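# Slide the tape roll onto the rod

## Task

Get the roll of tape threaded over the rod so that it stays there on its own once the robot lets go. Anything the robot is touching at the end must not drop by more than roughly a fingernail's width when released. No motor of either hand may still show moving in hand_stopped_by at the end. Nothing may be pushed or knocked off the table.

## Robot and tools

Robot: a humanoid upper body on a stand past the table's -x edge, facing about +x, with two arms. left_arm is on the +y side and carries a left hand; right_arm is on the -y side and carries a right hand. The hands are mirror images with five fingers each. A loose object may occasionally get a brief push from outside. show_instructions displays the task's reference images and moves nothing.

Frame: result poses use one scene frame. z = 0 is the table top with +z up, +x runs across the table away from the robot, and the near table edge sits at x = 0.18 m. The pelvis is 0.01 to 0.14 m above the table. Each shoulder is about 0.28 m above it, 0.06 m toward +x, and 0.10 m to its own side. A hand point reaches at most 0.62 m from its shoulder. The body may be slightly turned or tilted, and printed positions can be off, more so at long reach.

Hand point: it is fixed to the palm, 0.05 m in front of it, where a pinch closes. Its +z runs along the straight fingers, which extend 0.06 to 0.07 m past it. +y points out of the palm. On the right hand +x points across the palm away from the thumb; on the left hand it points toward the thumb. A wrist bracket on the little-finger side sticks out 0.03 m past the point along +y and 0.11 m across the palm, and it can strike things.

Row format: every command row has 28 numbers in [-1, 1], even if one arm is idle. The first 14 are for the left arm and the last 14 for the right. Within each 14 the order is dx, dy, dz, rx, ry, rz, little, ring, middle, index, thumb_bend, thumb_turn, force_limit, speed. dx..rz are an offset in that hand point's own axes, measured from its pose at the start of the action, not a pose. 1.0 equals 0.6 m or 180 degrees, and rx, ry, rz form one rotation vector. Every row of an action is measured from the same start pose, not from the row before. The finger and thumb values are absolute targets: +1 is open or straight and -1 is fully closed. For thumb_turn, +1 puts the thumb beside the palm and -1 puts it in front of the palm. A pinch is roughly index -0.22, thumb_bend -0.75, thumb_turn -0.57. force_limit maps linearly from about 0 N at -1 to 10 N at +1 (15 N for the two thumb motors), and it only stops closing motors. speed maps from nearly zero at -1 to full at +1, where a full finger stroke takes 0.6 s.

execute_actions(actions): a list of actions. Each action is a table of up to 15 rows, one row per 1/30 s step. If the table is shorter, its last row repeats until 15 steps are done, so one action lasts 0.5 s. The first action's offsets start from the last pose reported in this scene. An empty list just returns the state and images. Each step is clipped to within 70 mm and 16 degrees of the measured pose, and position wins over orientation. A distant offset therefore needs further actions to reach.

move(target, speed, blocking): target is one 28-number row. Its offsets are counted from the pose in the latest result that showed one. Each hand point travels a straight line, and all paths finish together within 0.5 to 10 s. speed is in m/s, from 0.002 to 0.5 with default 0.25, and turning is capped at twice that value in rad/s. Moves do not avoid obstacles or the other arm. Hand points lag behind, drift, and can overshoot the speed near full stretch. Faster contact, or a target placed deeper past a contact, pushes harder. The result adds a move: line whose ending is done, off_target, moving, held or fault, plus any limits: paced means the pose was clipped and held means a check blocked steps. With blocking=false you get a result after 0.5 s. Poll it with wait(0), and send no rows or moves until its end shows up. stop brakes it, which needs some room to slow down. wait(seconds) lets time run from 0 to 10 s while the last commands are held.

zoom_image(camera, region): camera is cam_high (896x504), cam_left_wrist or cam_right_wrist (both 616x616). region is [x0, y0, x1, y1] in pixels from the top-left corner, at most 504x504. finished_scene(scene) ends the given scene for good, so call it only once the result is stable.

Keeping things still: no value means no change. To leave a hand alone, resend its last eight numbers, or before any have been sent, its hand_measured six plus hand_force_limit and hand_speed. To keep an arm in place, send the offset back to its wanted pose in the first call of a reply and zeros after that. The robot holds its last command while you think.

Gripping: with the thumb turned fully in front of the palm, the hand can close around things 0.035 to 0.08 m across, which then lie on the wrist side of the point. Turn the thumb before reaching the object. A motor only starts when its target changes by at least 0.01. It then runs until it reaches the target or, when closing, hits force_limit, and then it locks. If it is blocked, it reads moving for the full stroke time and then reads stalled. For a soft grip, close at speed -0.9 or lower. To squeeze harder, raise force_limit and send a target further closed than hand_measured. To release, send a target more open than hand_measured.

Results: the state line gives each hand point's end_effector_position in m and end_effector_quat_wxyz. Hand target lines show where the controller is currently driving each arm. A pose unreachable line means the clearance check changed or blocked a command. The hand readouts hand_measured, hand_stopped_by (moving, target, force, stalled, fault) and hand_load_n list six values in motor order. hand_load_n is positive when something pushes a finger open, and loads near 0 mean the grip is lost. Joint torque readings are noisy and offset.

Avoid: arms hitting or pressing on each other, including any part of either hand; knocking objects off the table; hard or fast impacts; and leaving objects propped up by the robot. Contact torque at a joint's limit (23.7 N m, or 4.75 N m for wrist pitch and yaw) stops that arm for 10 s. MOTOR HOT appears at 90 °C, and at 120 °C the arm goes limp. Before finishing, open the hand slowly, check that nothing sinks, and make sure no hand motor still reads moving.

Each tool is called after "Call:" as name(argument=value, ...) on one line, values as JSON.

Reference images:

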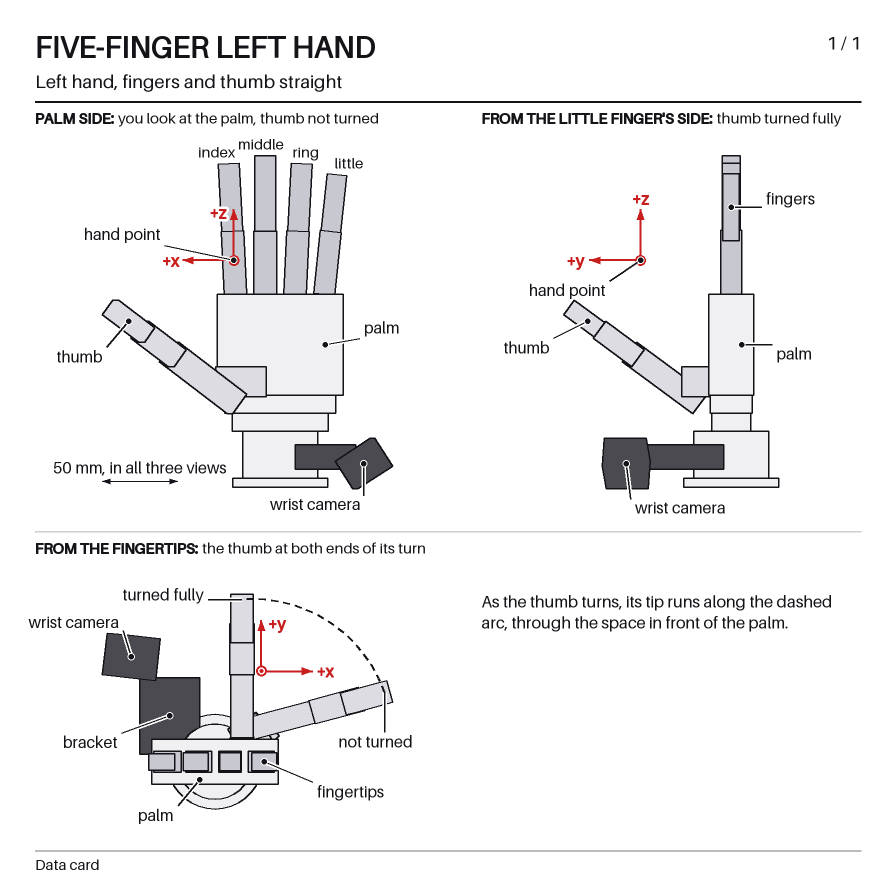

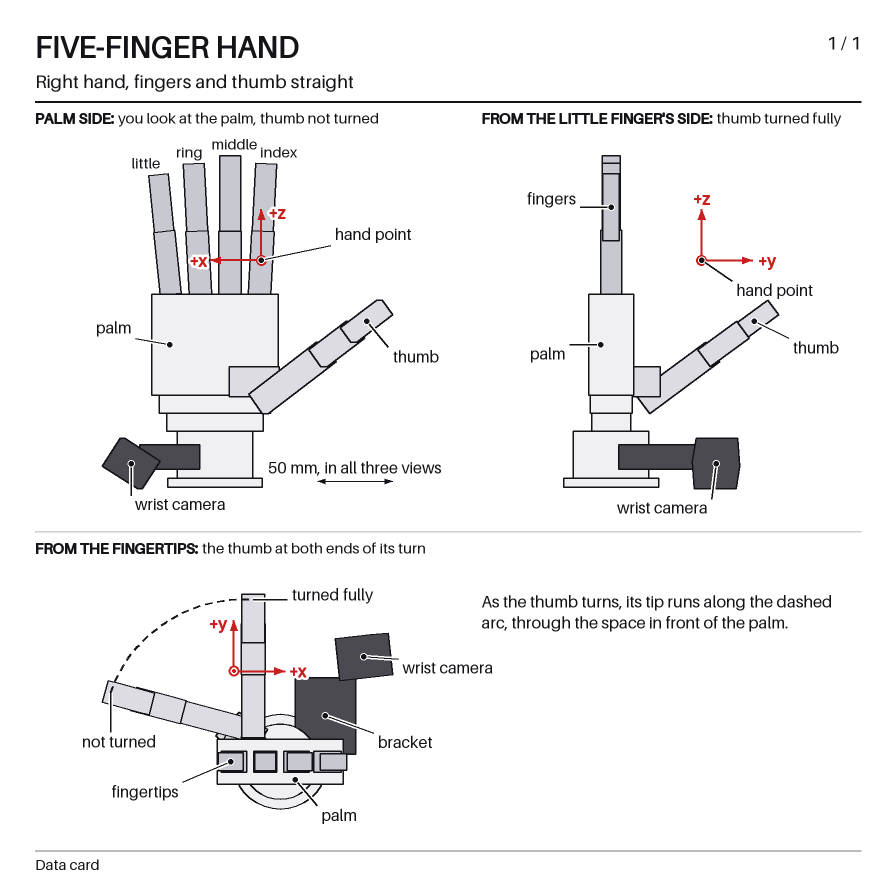

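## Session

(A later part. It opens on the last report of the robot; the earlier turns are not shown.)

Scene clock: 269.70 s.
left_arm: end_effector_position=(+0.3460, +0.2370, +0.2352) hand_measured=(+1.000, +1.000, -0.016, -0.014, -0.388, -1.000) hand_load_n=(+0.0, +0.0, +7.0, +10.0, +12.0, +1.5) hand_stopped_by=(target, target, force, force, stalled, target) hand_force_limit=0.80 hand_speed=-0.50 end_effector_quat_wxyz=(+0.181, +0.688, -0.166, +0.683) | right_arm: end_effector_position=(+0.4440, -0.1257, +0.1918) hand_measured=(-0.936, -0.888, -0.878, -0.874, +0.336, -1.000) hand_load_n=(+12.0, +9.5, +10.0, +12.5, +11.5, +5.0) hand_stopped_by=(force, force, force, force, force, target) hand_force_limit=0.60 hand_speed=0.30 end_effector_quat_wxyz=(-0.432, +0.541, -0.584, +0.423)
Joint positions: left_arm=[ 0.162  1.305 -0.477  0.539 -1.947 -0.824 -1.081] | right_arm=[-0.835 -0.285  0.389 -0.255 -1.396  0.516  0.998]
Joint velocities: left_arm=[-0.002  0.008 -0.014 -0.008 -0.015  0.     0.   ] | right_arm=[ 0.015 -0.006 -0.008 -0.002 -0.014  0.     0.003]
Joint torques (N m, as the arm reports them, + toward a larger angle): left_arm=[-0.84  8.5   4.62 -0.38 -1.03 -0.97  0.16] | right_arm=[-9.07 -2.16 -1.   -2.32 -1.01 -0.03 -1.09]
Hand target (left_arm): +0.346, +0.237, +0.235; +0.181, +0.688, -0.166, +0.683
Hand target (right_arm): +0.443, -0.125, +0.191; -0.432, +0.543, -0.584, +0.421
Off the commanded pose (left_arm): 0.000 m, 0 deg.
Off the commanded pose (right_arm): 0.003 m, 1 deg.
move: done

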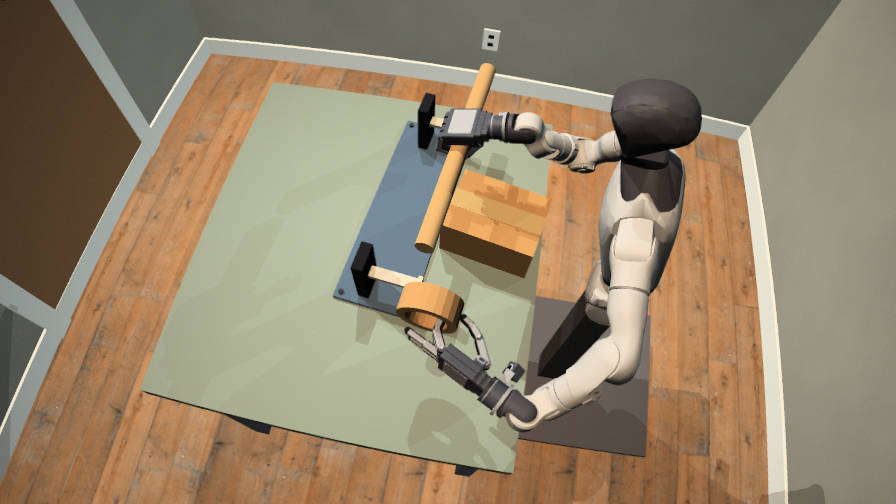

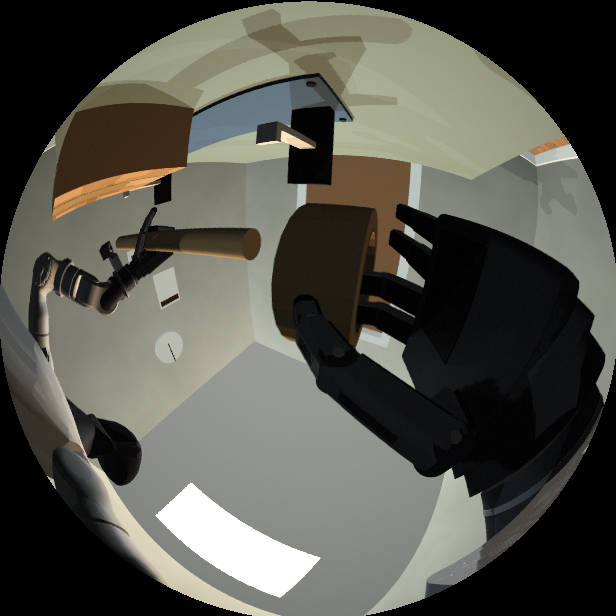

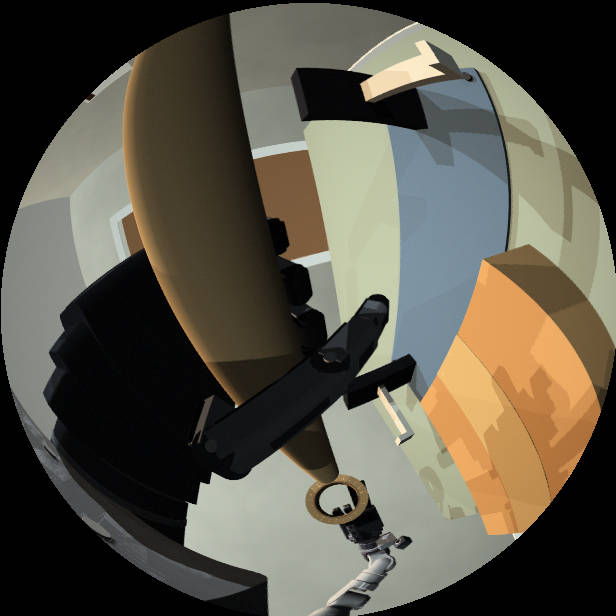

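Call:
move(target=[0,0.057,0.088,0,0,0,1,1,-0.6,-0.6,-0.4,-1,0.8,-0.5, 0,0,0,0,0,0,-1,-1,-1,-1,-1,-1,0.6,0.3], speed=0.1)

Call:
zoom_image(camera="cam_high", region=[340, 190, 520, 370])

Call:
zoom_image(camera="cam_right_wrist", region=[260, 420, 420, 580])

Scene clock: 284.40 s.
left_arm: end_effector_position=(+0.3776, +0.1831, +0.2362) hand_measured=(+1.000, +1.000, -0.016, -0.014, -0.388, -1.000) hand_load_n=(+0.0, +0.0, +7.0, +10.5, +12.0, +1.5) hand_stopped_by=(target, target, force, force, stalled, target) hand_force_limit=0.80 hand_speed=-0.50 end_effector_quat_wxyz=(+0.180, +0.687, -0.165, +0.684) | right_arm: end_effector_position=(+0.4440, -0.1257, +0.1917) hand_measured=(-0.936, -0.888, -0.878, -0.874, +0.336, -1.000) hand_load_n=(+12.0, +9.5, +10.0, +12.5, +11.5, +5.0) hand_stopped_by=(force, force, force, force, force, target) hand_force_limit=0.60 hand_speed=0.30 end_effector_quat_wxyz=(-0.432, +0.541, -0.584, +0.423)
Joint positions: left_arm=[ 0.046  1.372 -0.606  0.277 -1.725 -0.891 -0.667] | right_arm=[-0.835 -0.285  0.389 -0.255 -1.396  0.516  0.998]
Joint velocities: left_arm=[ 0.     0.002 -0.005  0.005  0.009  0.     0.   ] | right_arm=[-0.015  0.008  0.     0.     0.008  0.     0.   ]
Joint torques (N m, as the arm reports them, + toward a larger angle): left_arm=[-1.66  8.06  4.55 -0.75 -0.06 -1.49  0.19] | right_arm=[-8.9  -1.72 -1.06 -1.97 -1.17  0.11 -1.24]
Hand target (left_arm): +0.377, +0.182, +0.235; +0.179, +0.688, -0.168, +0.683
Hand target (right_arm): +0.444, -0.126, +0.192; -0.432, +0.541, -0.584, +0.423
Off the commanded pose (left_arm): 0.002 m, 0 deg.
Off the commanded pose (right_arm): 0.000 m, 0 deg.
move: done

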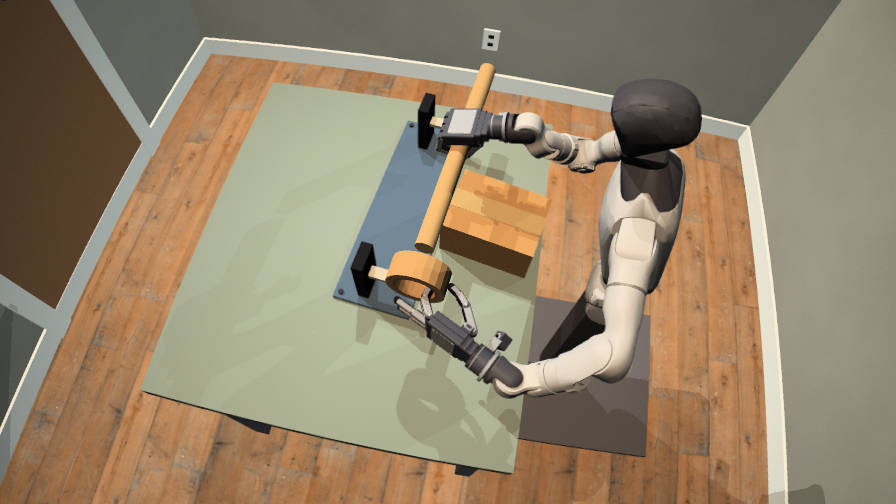

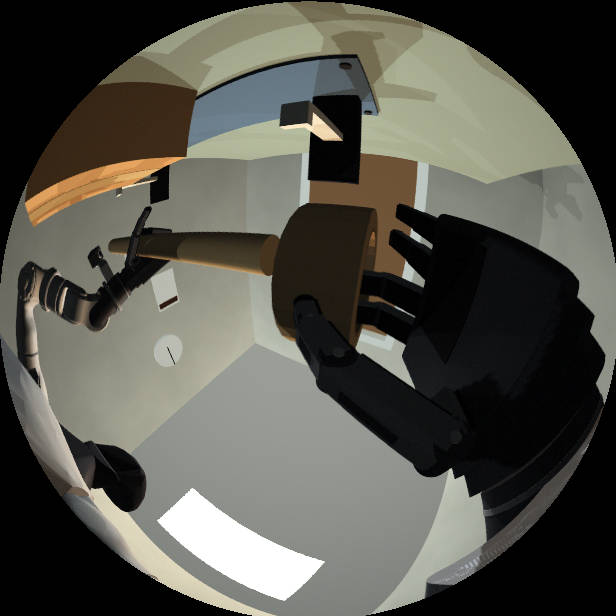

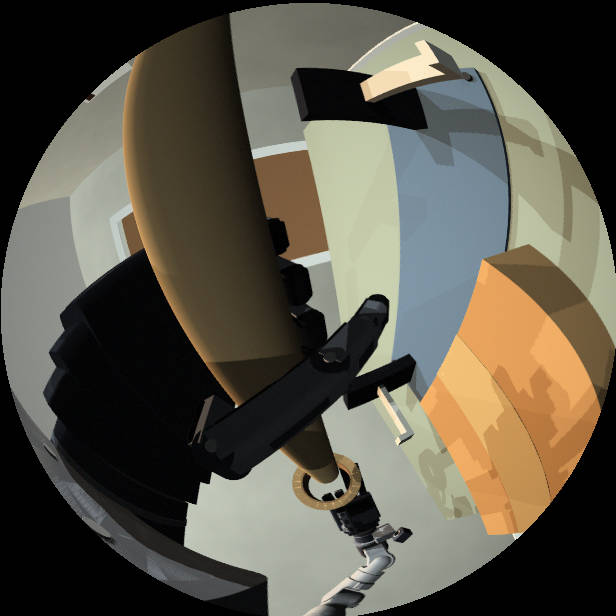

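Region (340, 190, 520, 370) of cam_high's 896x504 image, scaled by 2.800, with more detail than that image has.

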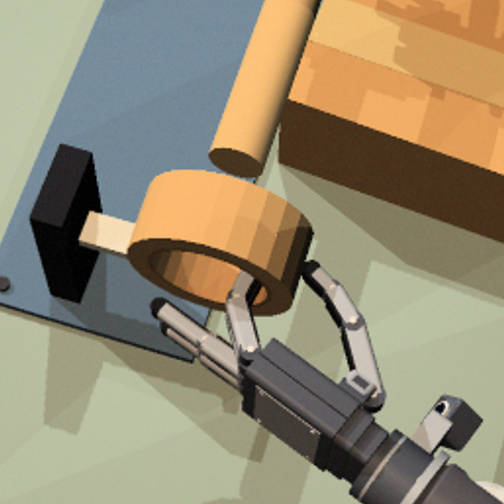

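Region (260, 420, 420, 580) of cam_right_wrist's 616x616 image, scaled by 3.150, with more detail than that image has.

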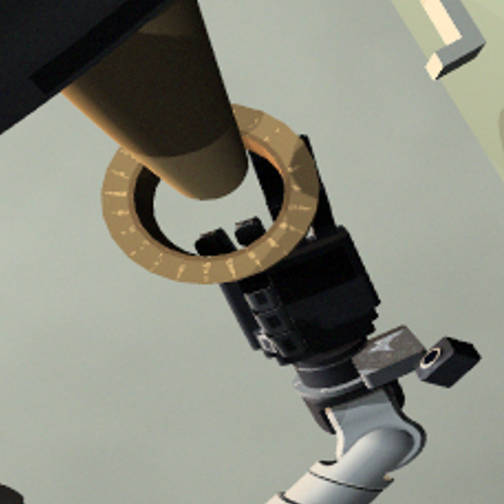

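Call:
move(target=[-0.02,0.141,0.051,0,0,0,1,1,-0.6,-0.6,-0.4,-1,0.8,-0.5, 0,0,0,0,0,0,-1,-1,-1,-1,-1,-1,0.6,0.3], speed=0.07)

Call:
zoom_image(camera="cam_high", region=[360, 160, 540, 340])

Call:
zoom_image(camera="cam_right_wrist", region=[240, 400, 420, 580])

Scene clock: 295.23 s.
left_arm: end_effector_position=(+0.3666, +0.0943, +0.2262) hand_measured=(+1.000, +1.000, -0.016, -0.014, -0.388, -1.000) hand_load_n=(+0.0, +0.0, +7.0, +10.5, +12.0, +1.5) hand_stopped_by=(target, target, force, force, stalled, target) hand_force_limit=0.80 hand_speed=-0.50 end_effector_quat_wxyz=(+0.176, +0.686, -0.168, +0.685) | right_arm: end_effector_position=(+0.4440, -0.1257, +0.1917) hand_measured=(-0.936, -0.888, -0.878, -0.874, +0.336, -1.000) hand_load_n=(+12.0, +9.5, +10.0, +12.5, +11.5, +5.0) hand_stopped_by=(force, force, force, force, force, target) hand_force_limit=0.60 hand_speed=0.30 end_effector_quat_wxyz=(-0.432, +0.541, -0.584, +0.423)
Joint positions: left_arm=[-0.024  1.354 -0.745 -0.095 -1.178 -0.924  0.028] | right_arm=[-0.835 -0.285  0.389 -0.255 -1.396  0.516  0.998]
Joint velocities: left_arm=[ 0.005 -0.002  0.009 -0.002  0.005  0.     0.003] | right_arm=[-0.012 -0.006 -0.012  0.    -0.006  0.     0.   ]
Joint torques (N m, as the arm reports them, + toward a larger angle): left_arm=[-1.82  6.07  4.76 -1.5   0.35 -1.68  0.17] | right_arm=[-9.05 -1.9  -0.81 -2.11 -0.65  0.01 -1.11]
Hand target (left_arm): +0.366, +0.093, +0.226; +0.177, +0.687, -0.169, +0.685
Hand target (right_arm): +0.444, -0.126, +0.192; -0.432, +0.541, -0.584, +0.423
Off the commanded pose (left_arm): 0.002 m, 1 deg.
Off the commanded pose (right_arm): 0.000 m, 0 deg.
move: done

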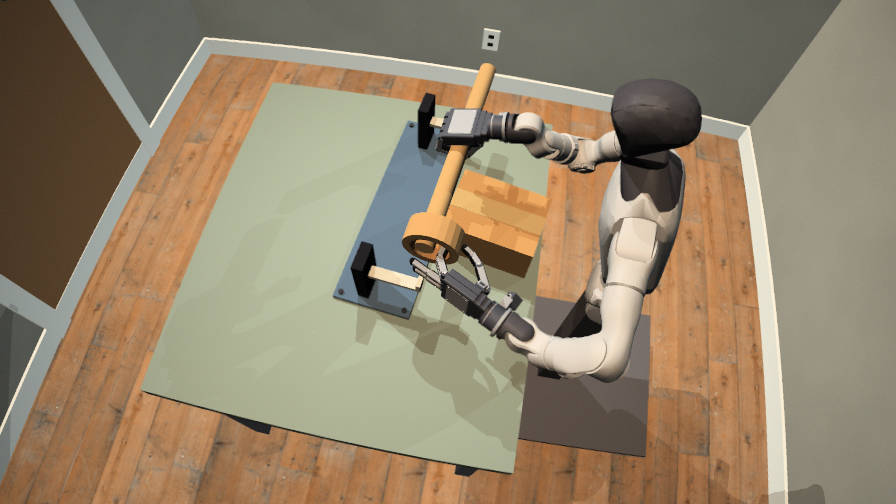

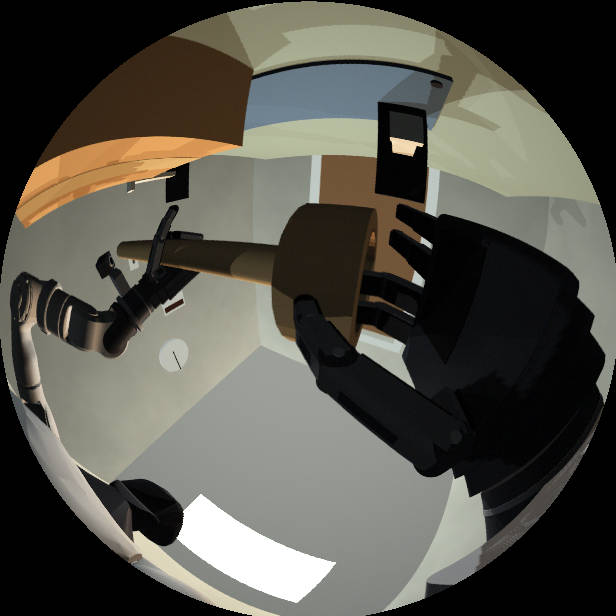

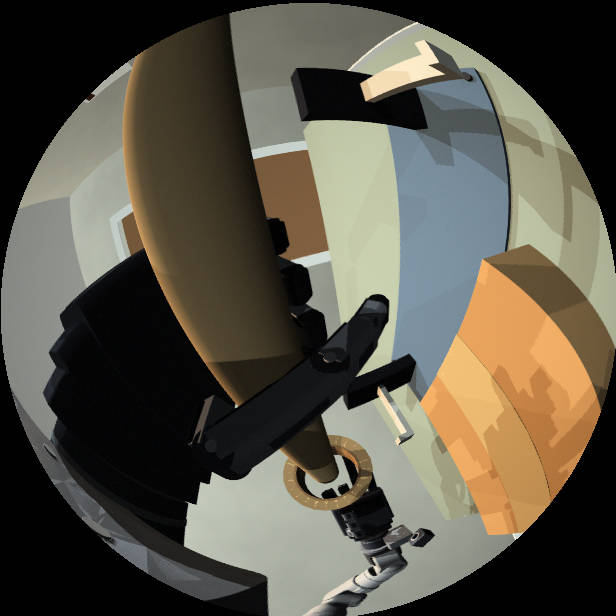

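Region (360, 160, 540, 340) of cam_high's 896x504 image, scaled by 2.800, with more detail than that image has.

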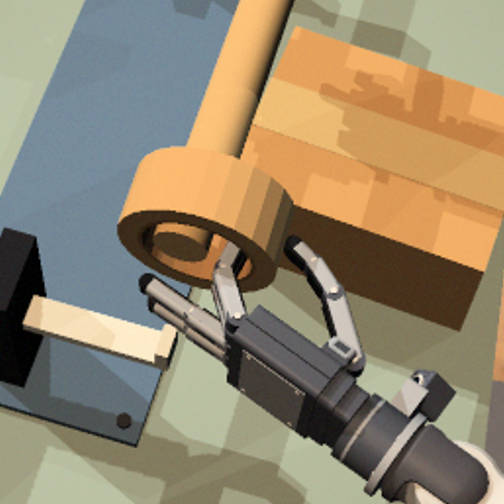

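Region (240, 400, 420, 580) of cam_right_wrist's 616x616 image, scaled by 2.800, with more detail than that image has.

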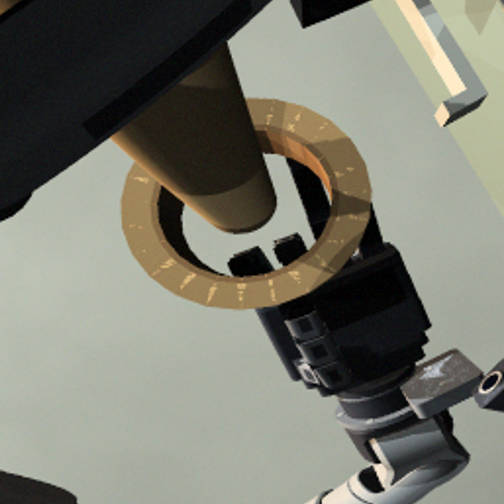

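Call:
move(target=[-0.013,0.052,0.021,0,0,0,1,1,-0.6,-0.6,-0.4,-1,0.8,-0.5, -0.075,0.002,0.006,0,0,0,-1,-1,-1,-1,-1,-1,0.6,0.3], speed=0.04)

Call:
zoom_image(camera="cam_high", region=[360, 160, 540, 340])

Call:
zoom_image(camera="cam_right_wrist", region=[220, 380, 420, 580])

Scene clock: 307.90 s.
left_arm: end_effector_position=(+0.3642, +0.0617, +0.2193) hand_measured=(+1.000, +1.000, -0.016, -0.014, -0.388, -1.000) hand_load_n=(+0.0, +0.0, +7.0, +10.0, +12.0, +1.5) hand_stopped_by=(target, target, force, force, stalled, target) hand_force_limit=0.80 hand_speed=-0.50 end_effector_quat_wxyz=(+0.174, +0.686, -0.167, +0.686) | right_arm: end_effector_position=(+0.4484, -0.0801, +0.1906) hand_measured=(-0.936, -0.888, -0.878, -0.874, +0.336, -1.000) hand_load_n=(+12.0, +9.5, +10.0, +12.5, +11.5, +5.0) hand_stopped_by=(force, force, force, force, force, target) hand_force_limit=0.60 hand_speed=0.30 end_effector_quat_wxyz=(-0.433, +0.543, -0.583, +0.422)
Joint positions: left_arm=[-0.086  1.271 -0.768 -0.175 -0.991 -0.819  0.229] | right_arm=[-0.897 -0.126  0.511 -0.152 -1.54   0.614  1.012]
Joint velocities: left_arm=[ 0.003  0.     0.008 -0.003 -0.005  0.     0.   ] | right_arm=[ 0.011 -0.003 -0.014  0.002  0.002  0.     0.   ]
Joint torques (N m, as the arm reports them, + toward a larger angle): left_arm=[-2.29  5.17  4.38 -1.81  0.56 -1.64  0.18] | right_arm=[-9.36 -0.51 -0.58 -2.3  -1.19  0.06 -1.05]
Hand target (left_arm): +0.364, +0.060, +0.219; +0.175, +0.686, -0.169, +0.686
Hand target (right_arm): +0.449, -0.081, +0.191; -0.432, +0.542, -0.583, +0.424
Off the commanded pose (left_arm): 0.002 m, 0 deg.
Off the commanded pose (right_arm): 0.001 m, 0 deg.
move: done

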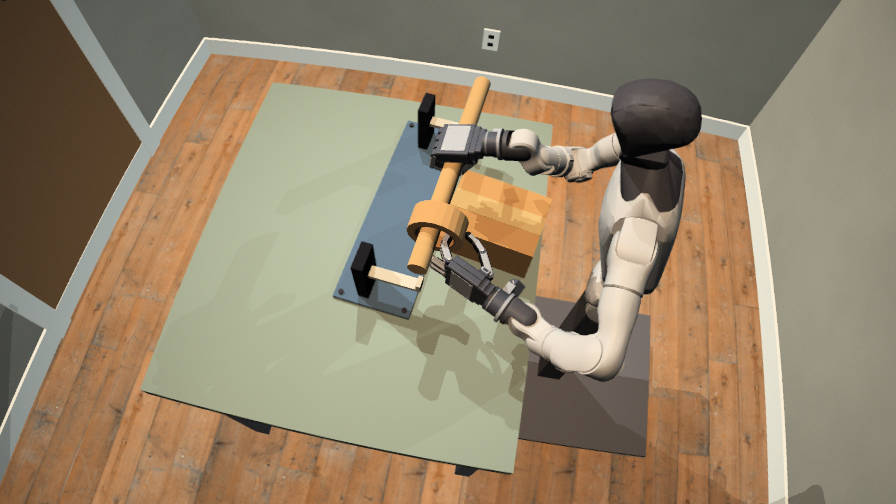

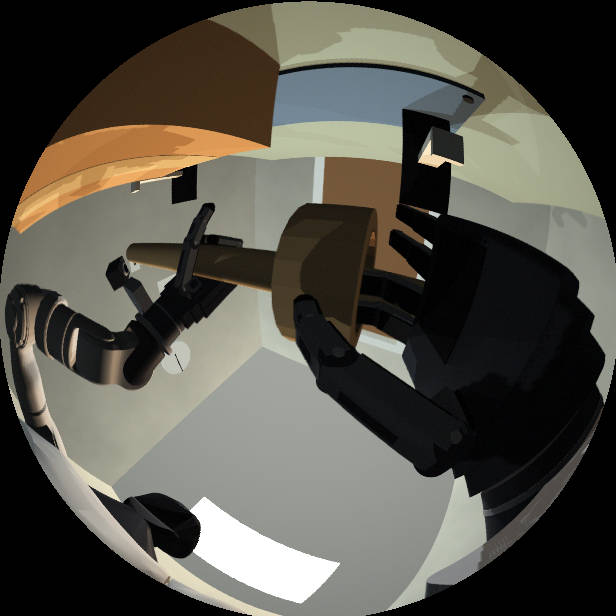

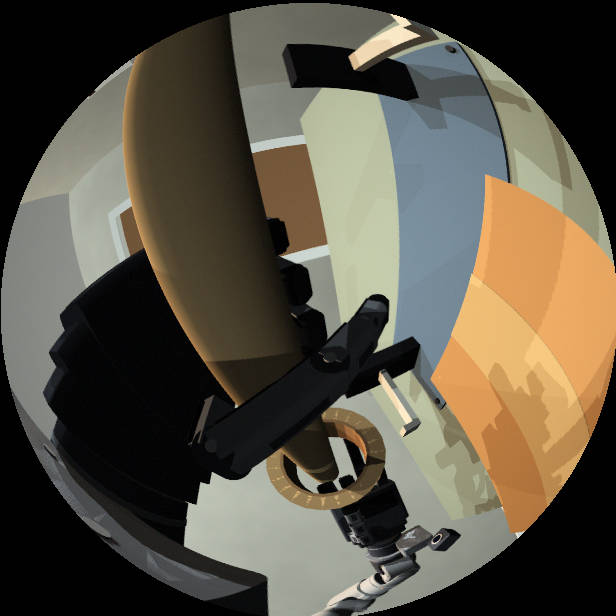

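Region (360, 160, 540, 340) of cam_high's 896x504 image, scaled by 2.800, with more detail than that image has.

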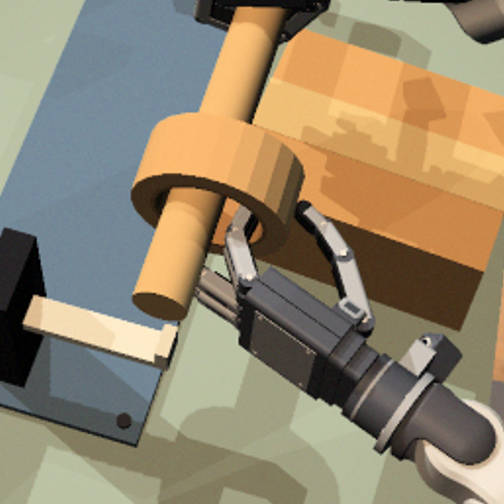

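Region (220, 380, 420, 580) of cam_right_wrist's 616x616 image, scaled by 2.520, with more detail than that image has.

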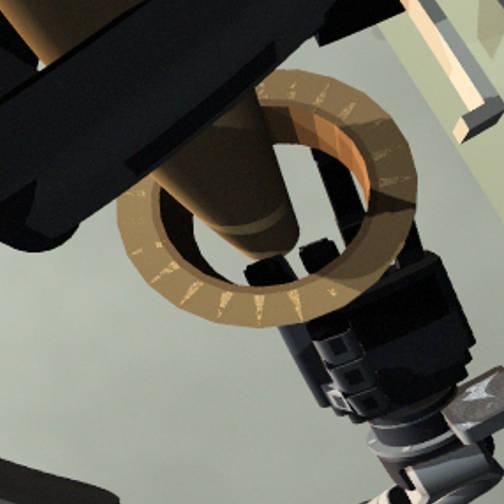

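Call:
execute_actions(actions=[[[-0.013,0,0.004,0,0,0,1,1,-0.6,-0.6,-0.4,-1,0.8,-0.5, 0,0,0,0,0,0,-1,-1,-1,-1,-1,-1,0.6,0.3]],[[-0.005,0,0,0,0,0,1,1,0.07,0.07,0.5,-1,0.8,-0.3, 0,0,0,0,0,0,-1,-1,-1,-1,-1,-1,0.6,0.3]],[[-0.012,0,0.008,0,0,0,1,1,0.07,0.07,0.5,-1,0.8,-0.3, 0,0,0,0,0,0,-1,-1,-1,-1,-1,-1,0.6,0.3]]])

Call:
zoom_image(camera="cam_right_wrist", region=[220, 380, 420, 580])

Scene clock: 318.70 s.
left_arm: end_effector_position=(+0.3710, +0.0592, +0.2021) hand_measured=(+1.000, +1.000, +0.070, +0.070, +0.268, -1.000) hand_load_n=(+0.0, +0.0, +0.0, +0.0, +0.0, +0.0) hand_stopped_by=(target, target, target, target, moving, target) hand_force_limit=0.80 hand_speed=-0.30 end_effector_quat_wxyz=(+0.175, +0.689, -0.162, +0.685) | right_arm: end_effector_position=(+0.4459, -0.0839, +0.1785) hand_measured=(-0.936, -0.888, -0.878, -0.872, +0.336, -1.000) hand_load_n=(+11.0, +9.0, +10.5, +13.5, +11.0, +6.0) hand_stopped_by=(force, force, force, force, force, target) hand_force_limit=0.60 hand_speed=0.30 end_effector_quat_wxyz=(-0.418, +0.551, -0.589, +0.418)
Joint positions: left_arm=[-0.134  1.169 -0.789 -0.071 -0.98  -0.804  0.191] | right_arm=[-0.881 -0.132  0.513 -0.139 -1.542  0.607  1.019]
Joint velocities: left_arm=[ 0.     0.    -0.005  0.008 -0.014  0.     0.   ] | right_arm=[-0.012 -0.003 -0.003  0.     0.011  0.     0.   ]
Joint torques (N m, as the arm reports them, + toward a larger angle): left_arm=[-1.73  5.27  4.04 -1.33  0.38 -1.09  0.15] | right_arm=[-10.18  -0.23  -0.24  -2.98  -0.75   0.11  -1.19]
Hand target (left_arm): +0.372, +0.060, +0.203; +0.173, +0.687, -0.162, +0.686
Hand target (right_arm): +0.447, -0.081, +0.185; -0.427, +0.548, -0.585, +0.419
Off the commanded pose (left_arm): 0.002 m, 0 deg.
Off the commanded pose (right_arm): 0.007 m, 1 deg.

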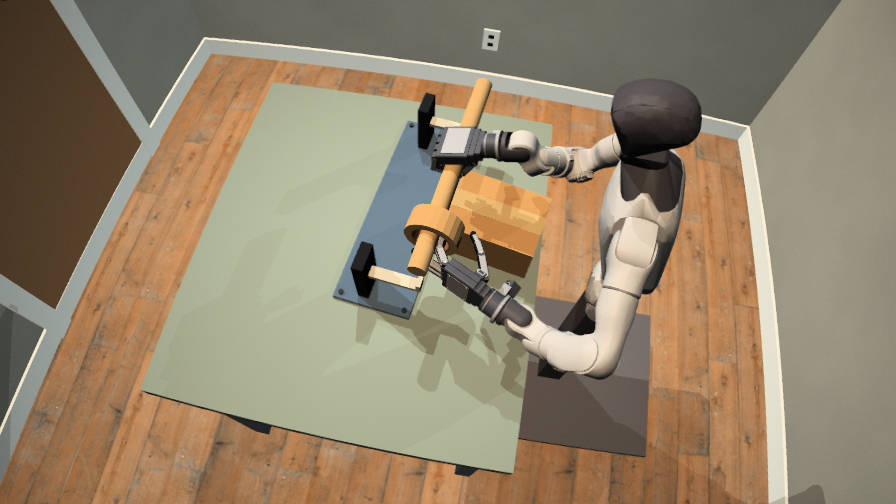

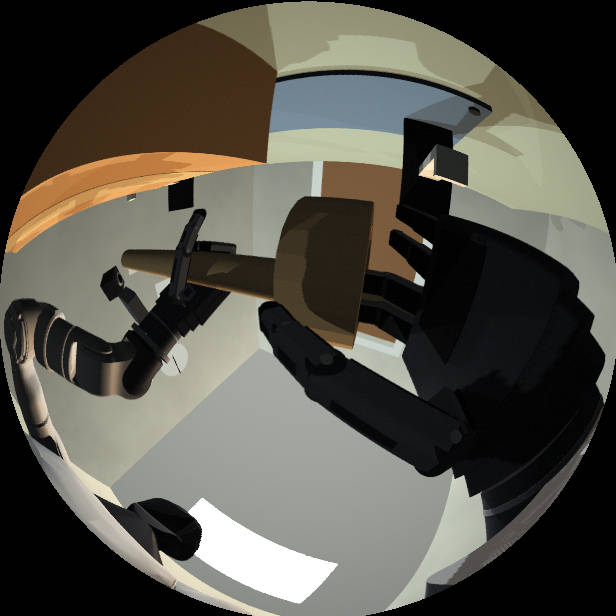

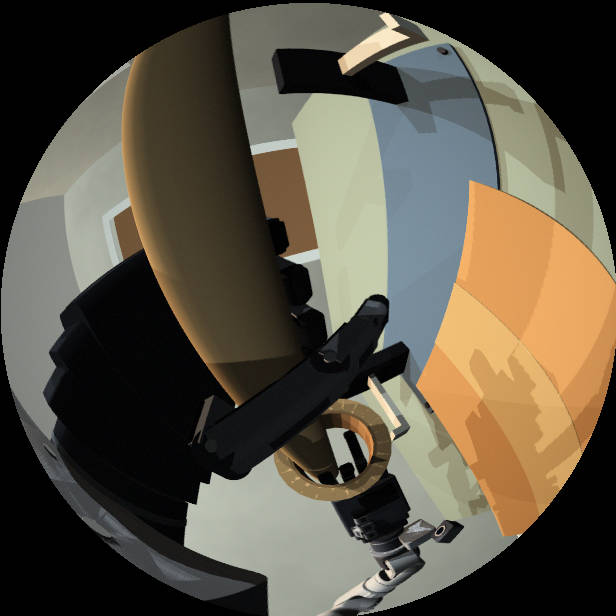

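Region (220, 380, 420, 580) of cam_right_wrist's 616x616 image, scaled by 2.520, with more detail than that image has.

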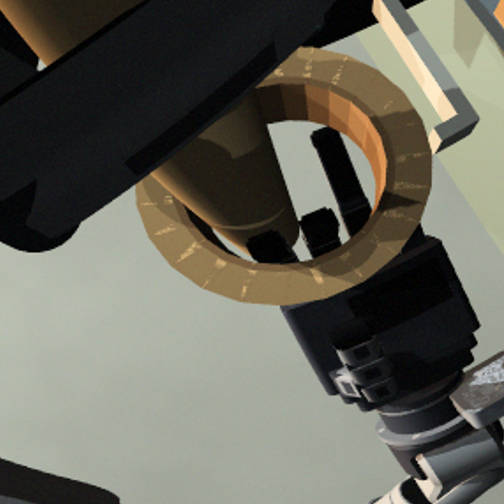

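Call:
move(target=[0,-0.072,-0.026,0,0,0,1,1,0.07,0.07,0.5,-1,0.8,-0.3, -0.004,-0.028,-0.004,0,0,0.01,-1,-1,-1,-1,-1,-1,0.6,0.3], speed=0.05)

Scene clock: 326.80 s.
left_arm: end_effector_position=(+0.3758, +0.1036, +0.1999) hand_measured=(+1.000, +1.000, +0.070, +0.070, +0.500, -1.000) hand_load_n=(+0.0, +0.0, +0.0, +0.0, +0.0, +0.0) hand_stopped_by=(target, target, target, target, target, target) hand_force_limit=0.80 hand_speed=-0.30 end_effector_quat_wxyz=(+0.177, +0.690, -0.162, +0.683) | right_arm: end_effector_position=(+0.4465, -0.0825, +0.1875) hand_measured=(-0.936, -0.888, -0.878, -0.872, +0.336, -1.000) hand_load_n=(+11.0, +9.0, +10.0, +13.5, +11.0, +6.0) hand_stopped_by=(force, force, force, force, force, target) hand_force_limit=0.60 hand_speed=0.30 end_effector_quat_wxyz=(-0.416, +0.551, -0.597, +0.409)
Joint positions: left_arm=[-0.081  1.205 -0.748  0.099 -1.214 -0.902 -0.114] | right_arm=[-0.927 -0.124  0.494 -0.134 -1.542  0.612  1.082]
Joint velocities: left_arm=[-0.002  0.015 -0.003  0.002  0.003  0.    -0.006] | right_arm=[-0.008  0.005  0.005  0.    -0.009  0.001  0.001]
Joint torques (N m, as the arm reports them, + toward a larger angle): left_arm=[-1.07  6.22  4.21 -1.   -0.27 -1.24  0.09] | right_arm=[-10.23   0.11  -0.81  -2.93  -1.05   0.29  -1.28]
Hand target (left_arm): +0.376, +0.105, +0.201; +0.177, +0.689, -0.160, +0.684
Hand target (right_arm): +0.449, -0.082, +0.195; -0.424, +0.543, -0.596, +0.411
Off the commanded pose (left_arm): 0.002 m, 0 deg.
Off the commanded pose (right_arm): 0.008 m, 1 deg.
move: off_target (right_arm)

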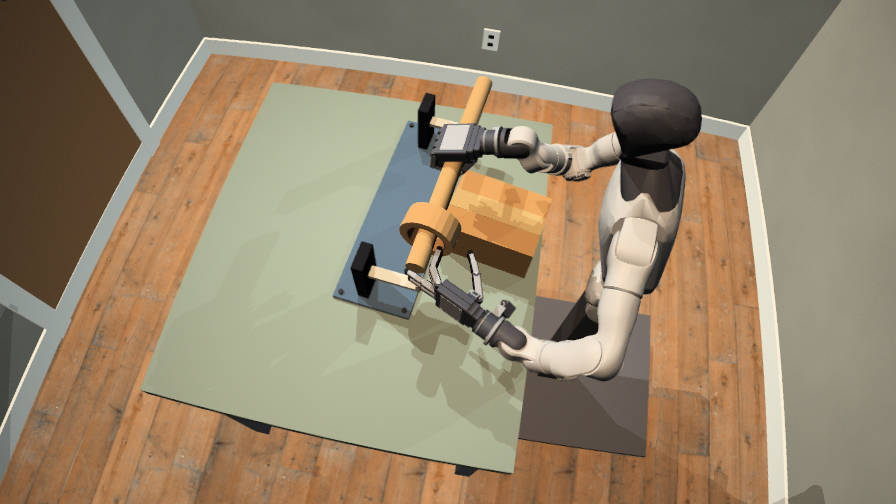

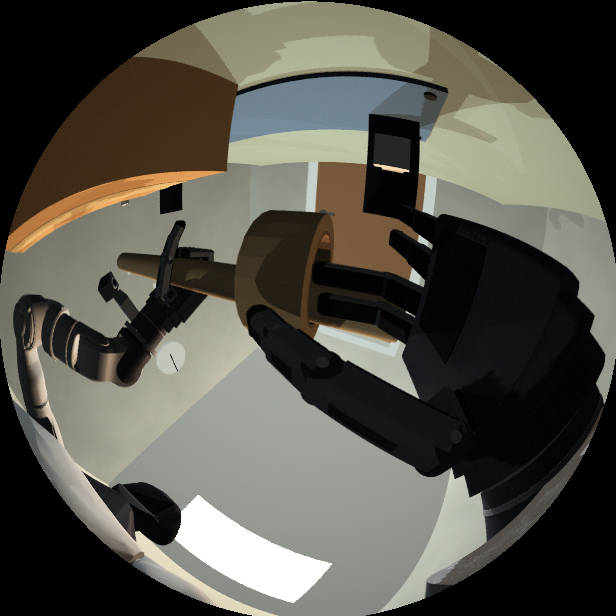

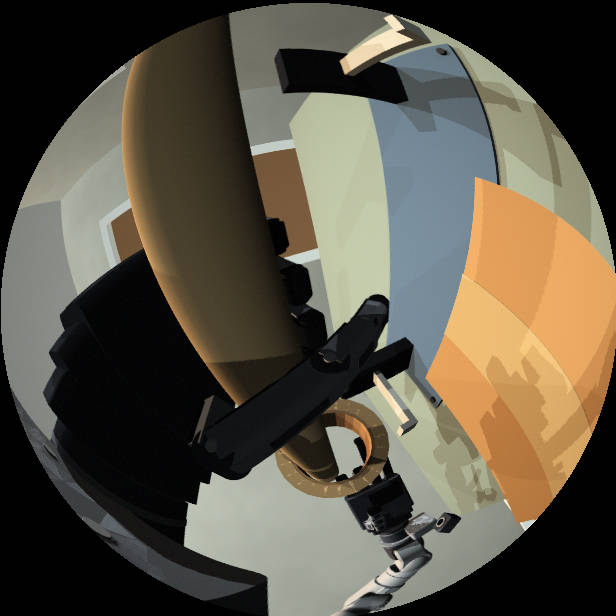

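Call:
move(target=[0.01,-0.06,-0.17,0,0,0,1,1,0.07,0.07,0.5,-1,0.8,-0.3, 0,-0.02,0.03,-0.04,0,0.004,-1,-1,-1,-1,-1,-1,0.6,0.3], speed=0.15)

Scene clock: 339.23 s.
left_arm: end_effector_position=(+0.2996, +0.1815, +0.2047) hand_measured=(+1.000, +1.000, +0.070, +0.070, +0.500, -1.000) hand_load_n=(+0.0, +0.0, +0.0, +0.0, +0.0, +0.0) hand_stopped_by=(target, target, target, target, target, target) hand_force_limit=0.80 hand_speed=-0.30 end_effector_quat_wxyz=(+0.181, +0.691, -0.160, +0.682) | right_arm: end_effector_position=(+0.4658, -0.0864, +0.1860) hand_measured=(-0.936, -0.888, -0.878, -0.872, +0.336, -1.000) hand_load_n=(+11.0, +9.0, +10.0, +13.5, +11.0, +6.0) hand_stopped_by=(force, force, force, force, force, target) hand_force_limit=0.60 hand_speed=0.30 end_effector_quat_wxyz=(-0.372, +0.578, -0.625, +0.371)
Joint positions: left_arm=[ 0.35   1.256 -0.625  0.195 -1.646 -1.196 -0.698] | right_arm=[-1.118 -0.107  0.408  0.113 -1.447  0.553  1.15 ]
Joint velocities: left_arm=[-0.017 -0.005 -0.006  0.002  0.003  0.002 -0.006] | right_arm=[ 0.     0.006 -0.003  0.     0.    -0.005  0.   ]
Joint torques (N m, as the arm reports them, + toward a larger angle): left_arm=[ 0.18  5.89  3.24 -0.31 -0.39 -0.84  0.04] | right_arm=[-11.77  -1.27  -1.34  -2.77  -0.5    0.16  -1.06]
Hand target (left_arm): +0.301, +0.183, +0.205; +0.180, +0.690, -0.158, +0.683
Hand target (right_arm): +0.467, -0.083, +0.192; -0.382, +0.573, -0.624, +0.369
Off the commanded pose (left_arm): 0.003 m, 0 deg.
Off the commanded pose (right_arm): 0.008 m, 1 deg.
move: off_target (right_arm)

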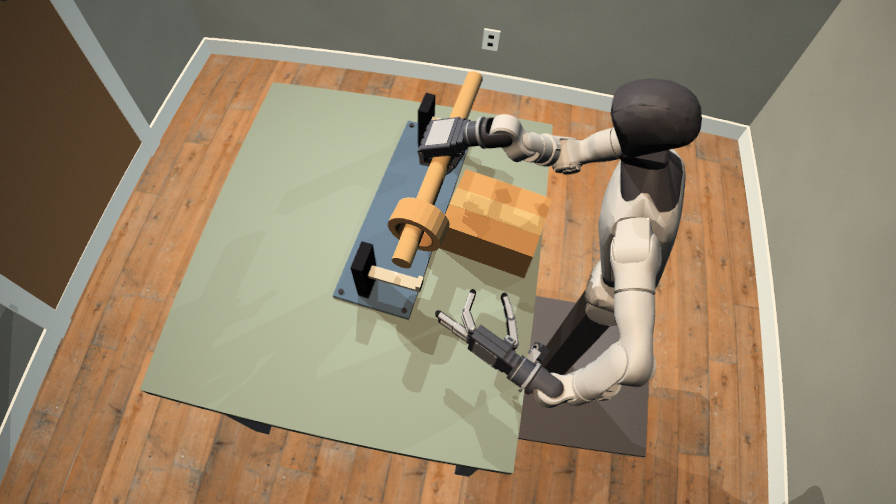

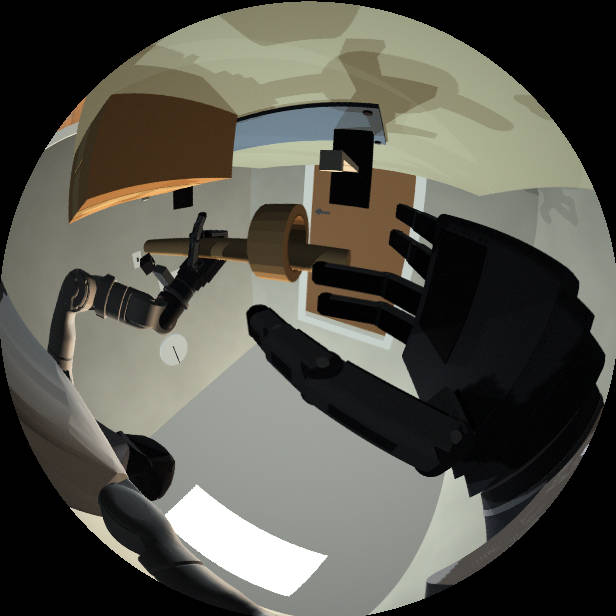

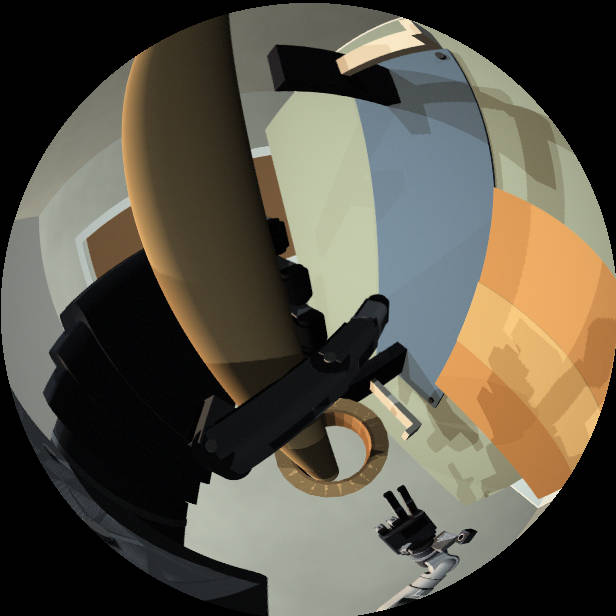

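Call:
move(target=[0,0,0,0,0,0,1,1,0.07,0.07,0.5,-1,0.8,-0.3, -0.005,0.095,0.102,-0.06,-0.008,0.014,-1,-1,-1,-1,-1,-1,0.6,0.3], speed=0.09)

Call:
zoom_image(camera="cam_high", region=[310, 80, 590, 330])

Scene clock: 348.97 s.
left_arm: end_effector_position=(+0.2996, +0.1816, +0.2046) hand_measured=(+1.000, +1.000, +0.070, +0.070, +0.500, -1.000) hand_load_n=(+0.0, +0.0, +0.0, +0.0, +0.0, +0.0) hand_stopped_by=(target, target, target, target, target, target) hand_force_limit=0.80 hand_speed=-0.30 end_effector_quat_wxyz=(+0.181, +0.691, -0.160, +0.682) | right_arm: end_effector_position=(+0.4914, -0.0901, +0.0998) hand_measured=(-0.936, -0.888, -0.878, -0.872, +0.336, -1.000) hand_load_n=(+11.0, +9.0, +10.5, +13.5, +11.0, +6.0) hand_stopped_by=(force, force, force, force, force, target) hand_force_limit=0.60 hand_speed=0.30 end_effector_quat_wxyz=(-0.316, +0.602, -0.670, +0.299)
Joint positions: left_arm=[ 0.349  1.255 -0.625  0.195 -1.646 -1.196 -0.698] | right_arm=[-1.258 -0.016  0.257  0.787 -1.27   0.38   0.804]
Joint velocities: left_arm=[ 0.     0.011 -0.014 -0.005  0.005  0.     0.   ] | right_arm=[-0.002  0.002 -0.003  0.015 -0.005 -0.005  0.   ]
Joint torques (N m, as the arm reports them, + toward a larger angle): left_arm=[ 0.49  5.94  3.04 -0.69 -0.08 -0.91  0.12] | right_arm=[-13.29  -1.6   -0.53  -3.26  -0.59  -0.11  -1.05]
Hand target (left_arm): +0.300, +0.182, +0.205; +0.181, +0.691, -0.160, +0.682
Hand target (right_arm): +0.495, -0.086, +0.108; +0.328, -0.598, +0.667, -0.300
Off the commanded pose (left_arm): 0.000 m, 0 deg.
Off the commanded pose (right_arm): 0.012 m, 2 deg.
move: off_target (right_arm)

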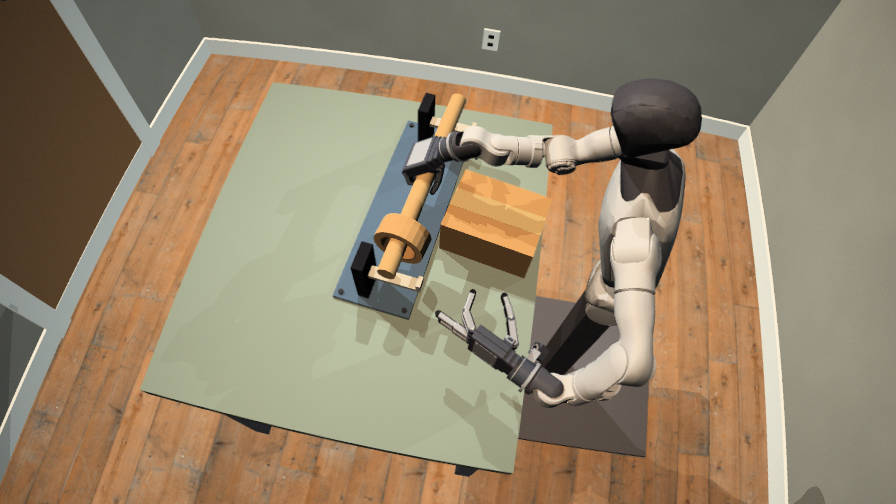

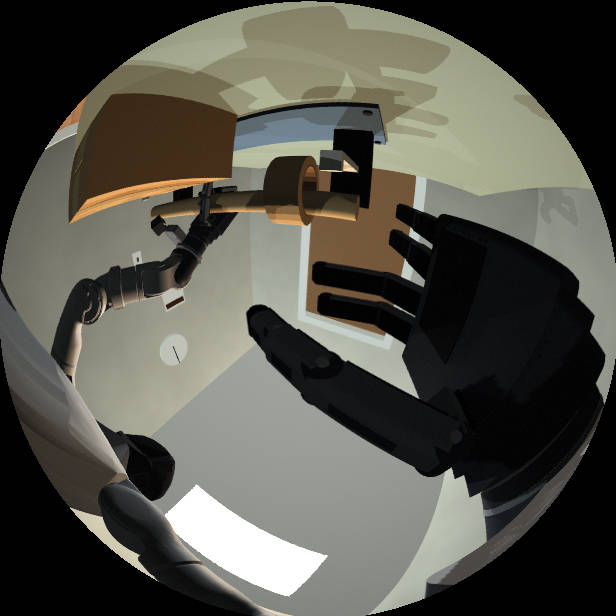

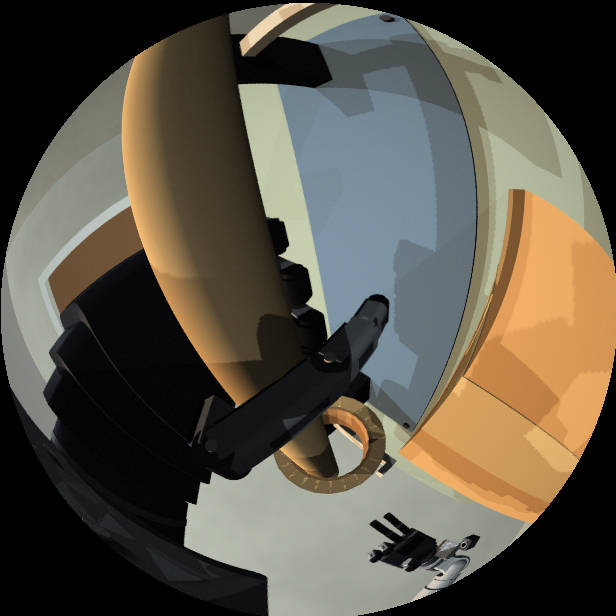

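Region (310, 80, 590, 330) of cam_high's 896x504 image, scaled by 1.800, with more detail than that image has; it fills the top 450 rows of this view, and the rest is white.

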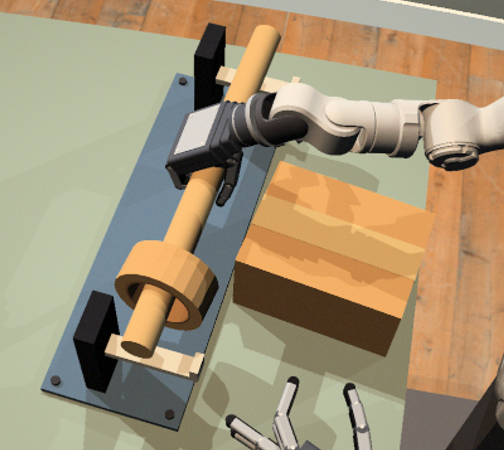

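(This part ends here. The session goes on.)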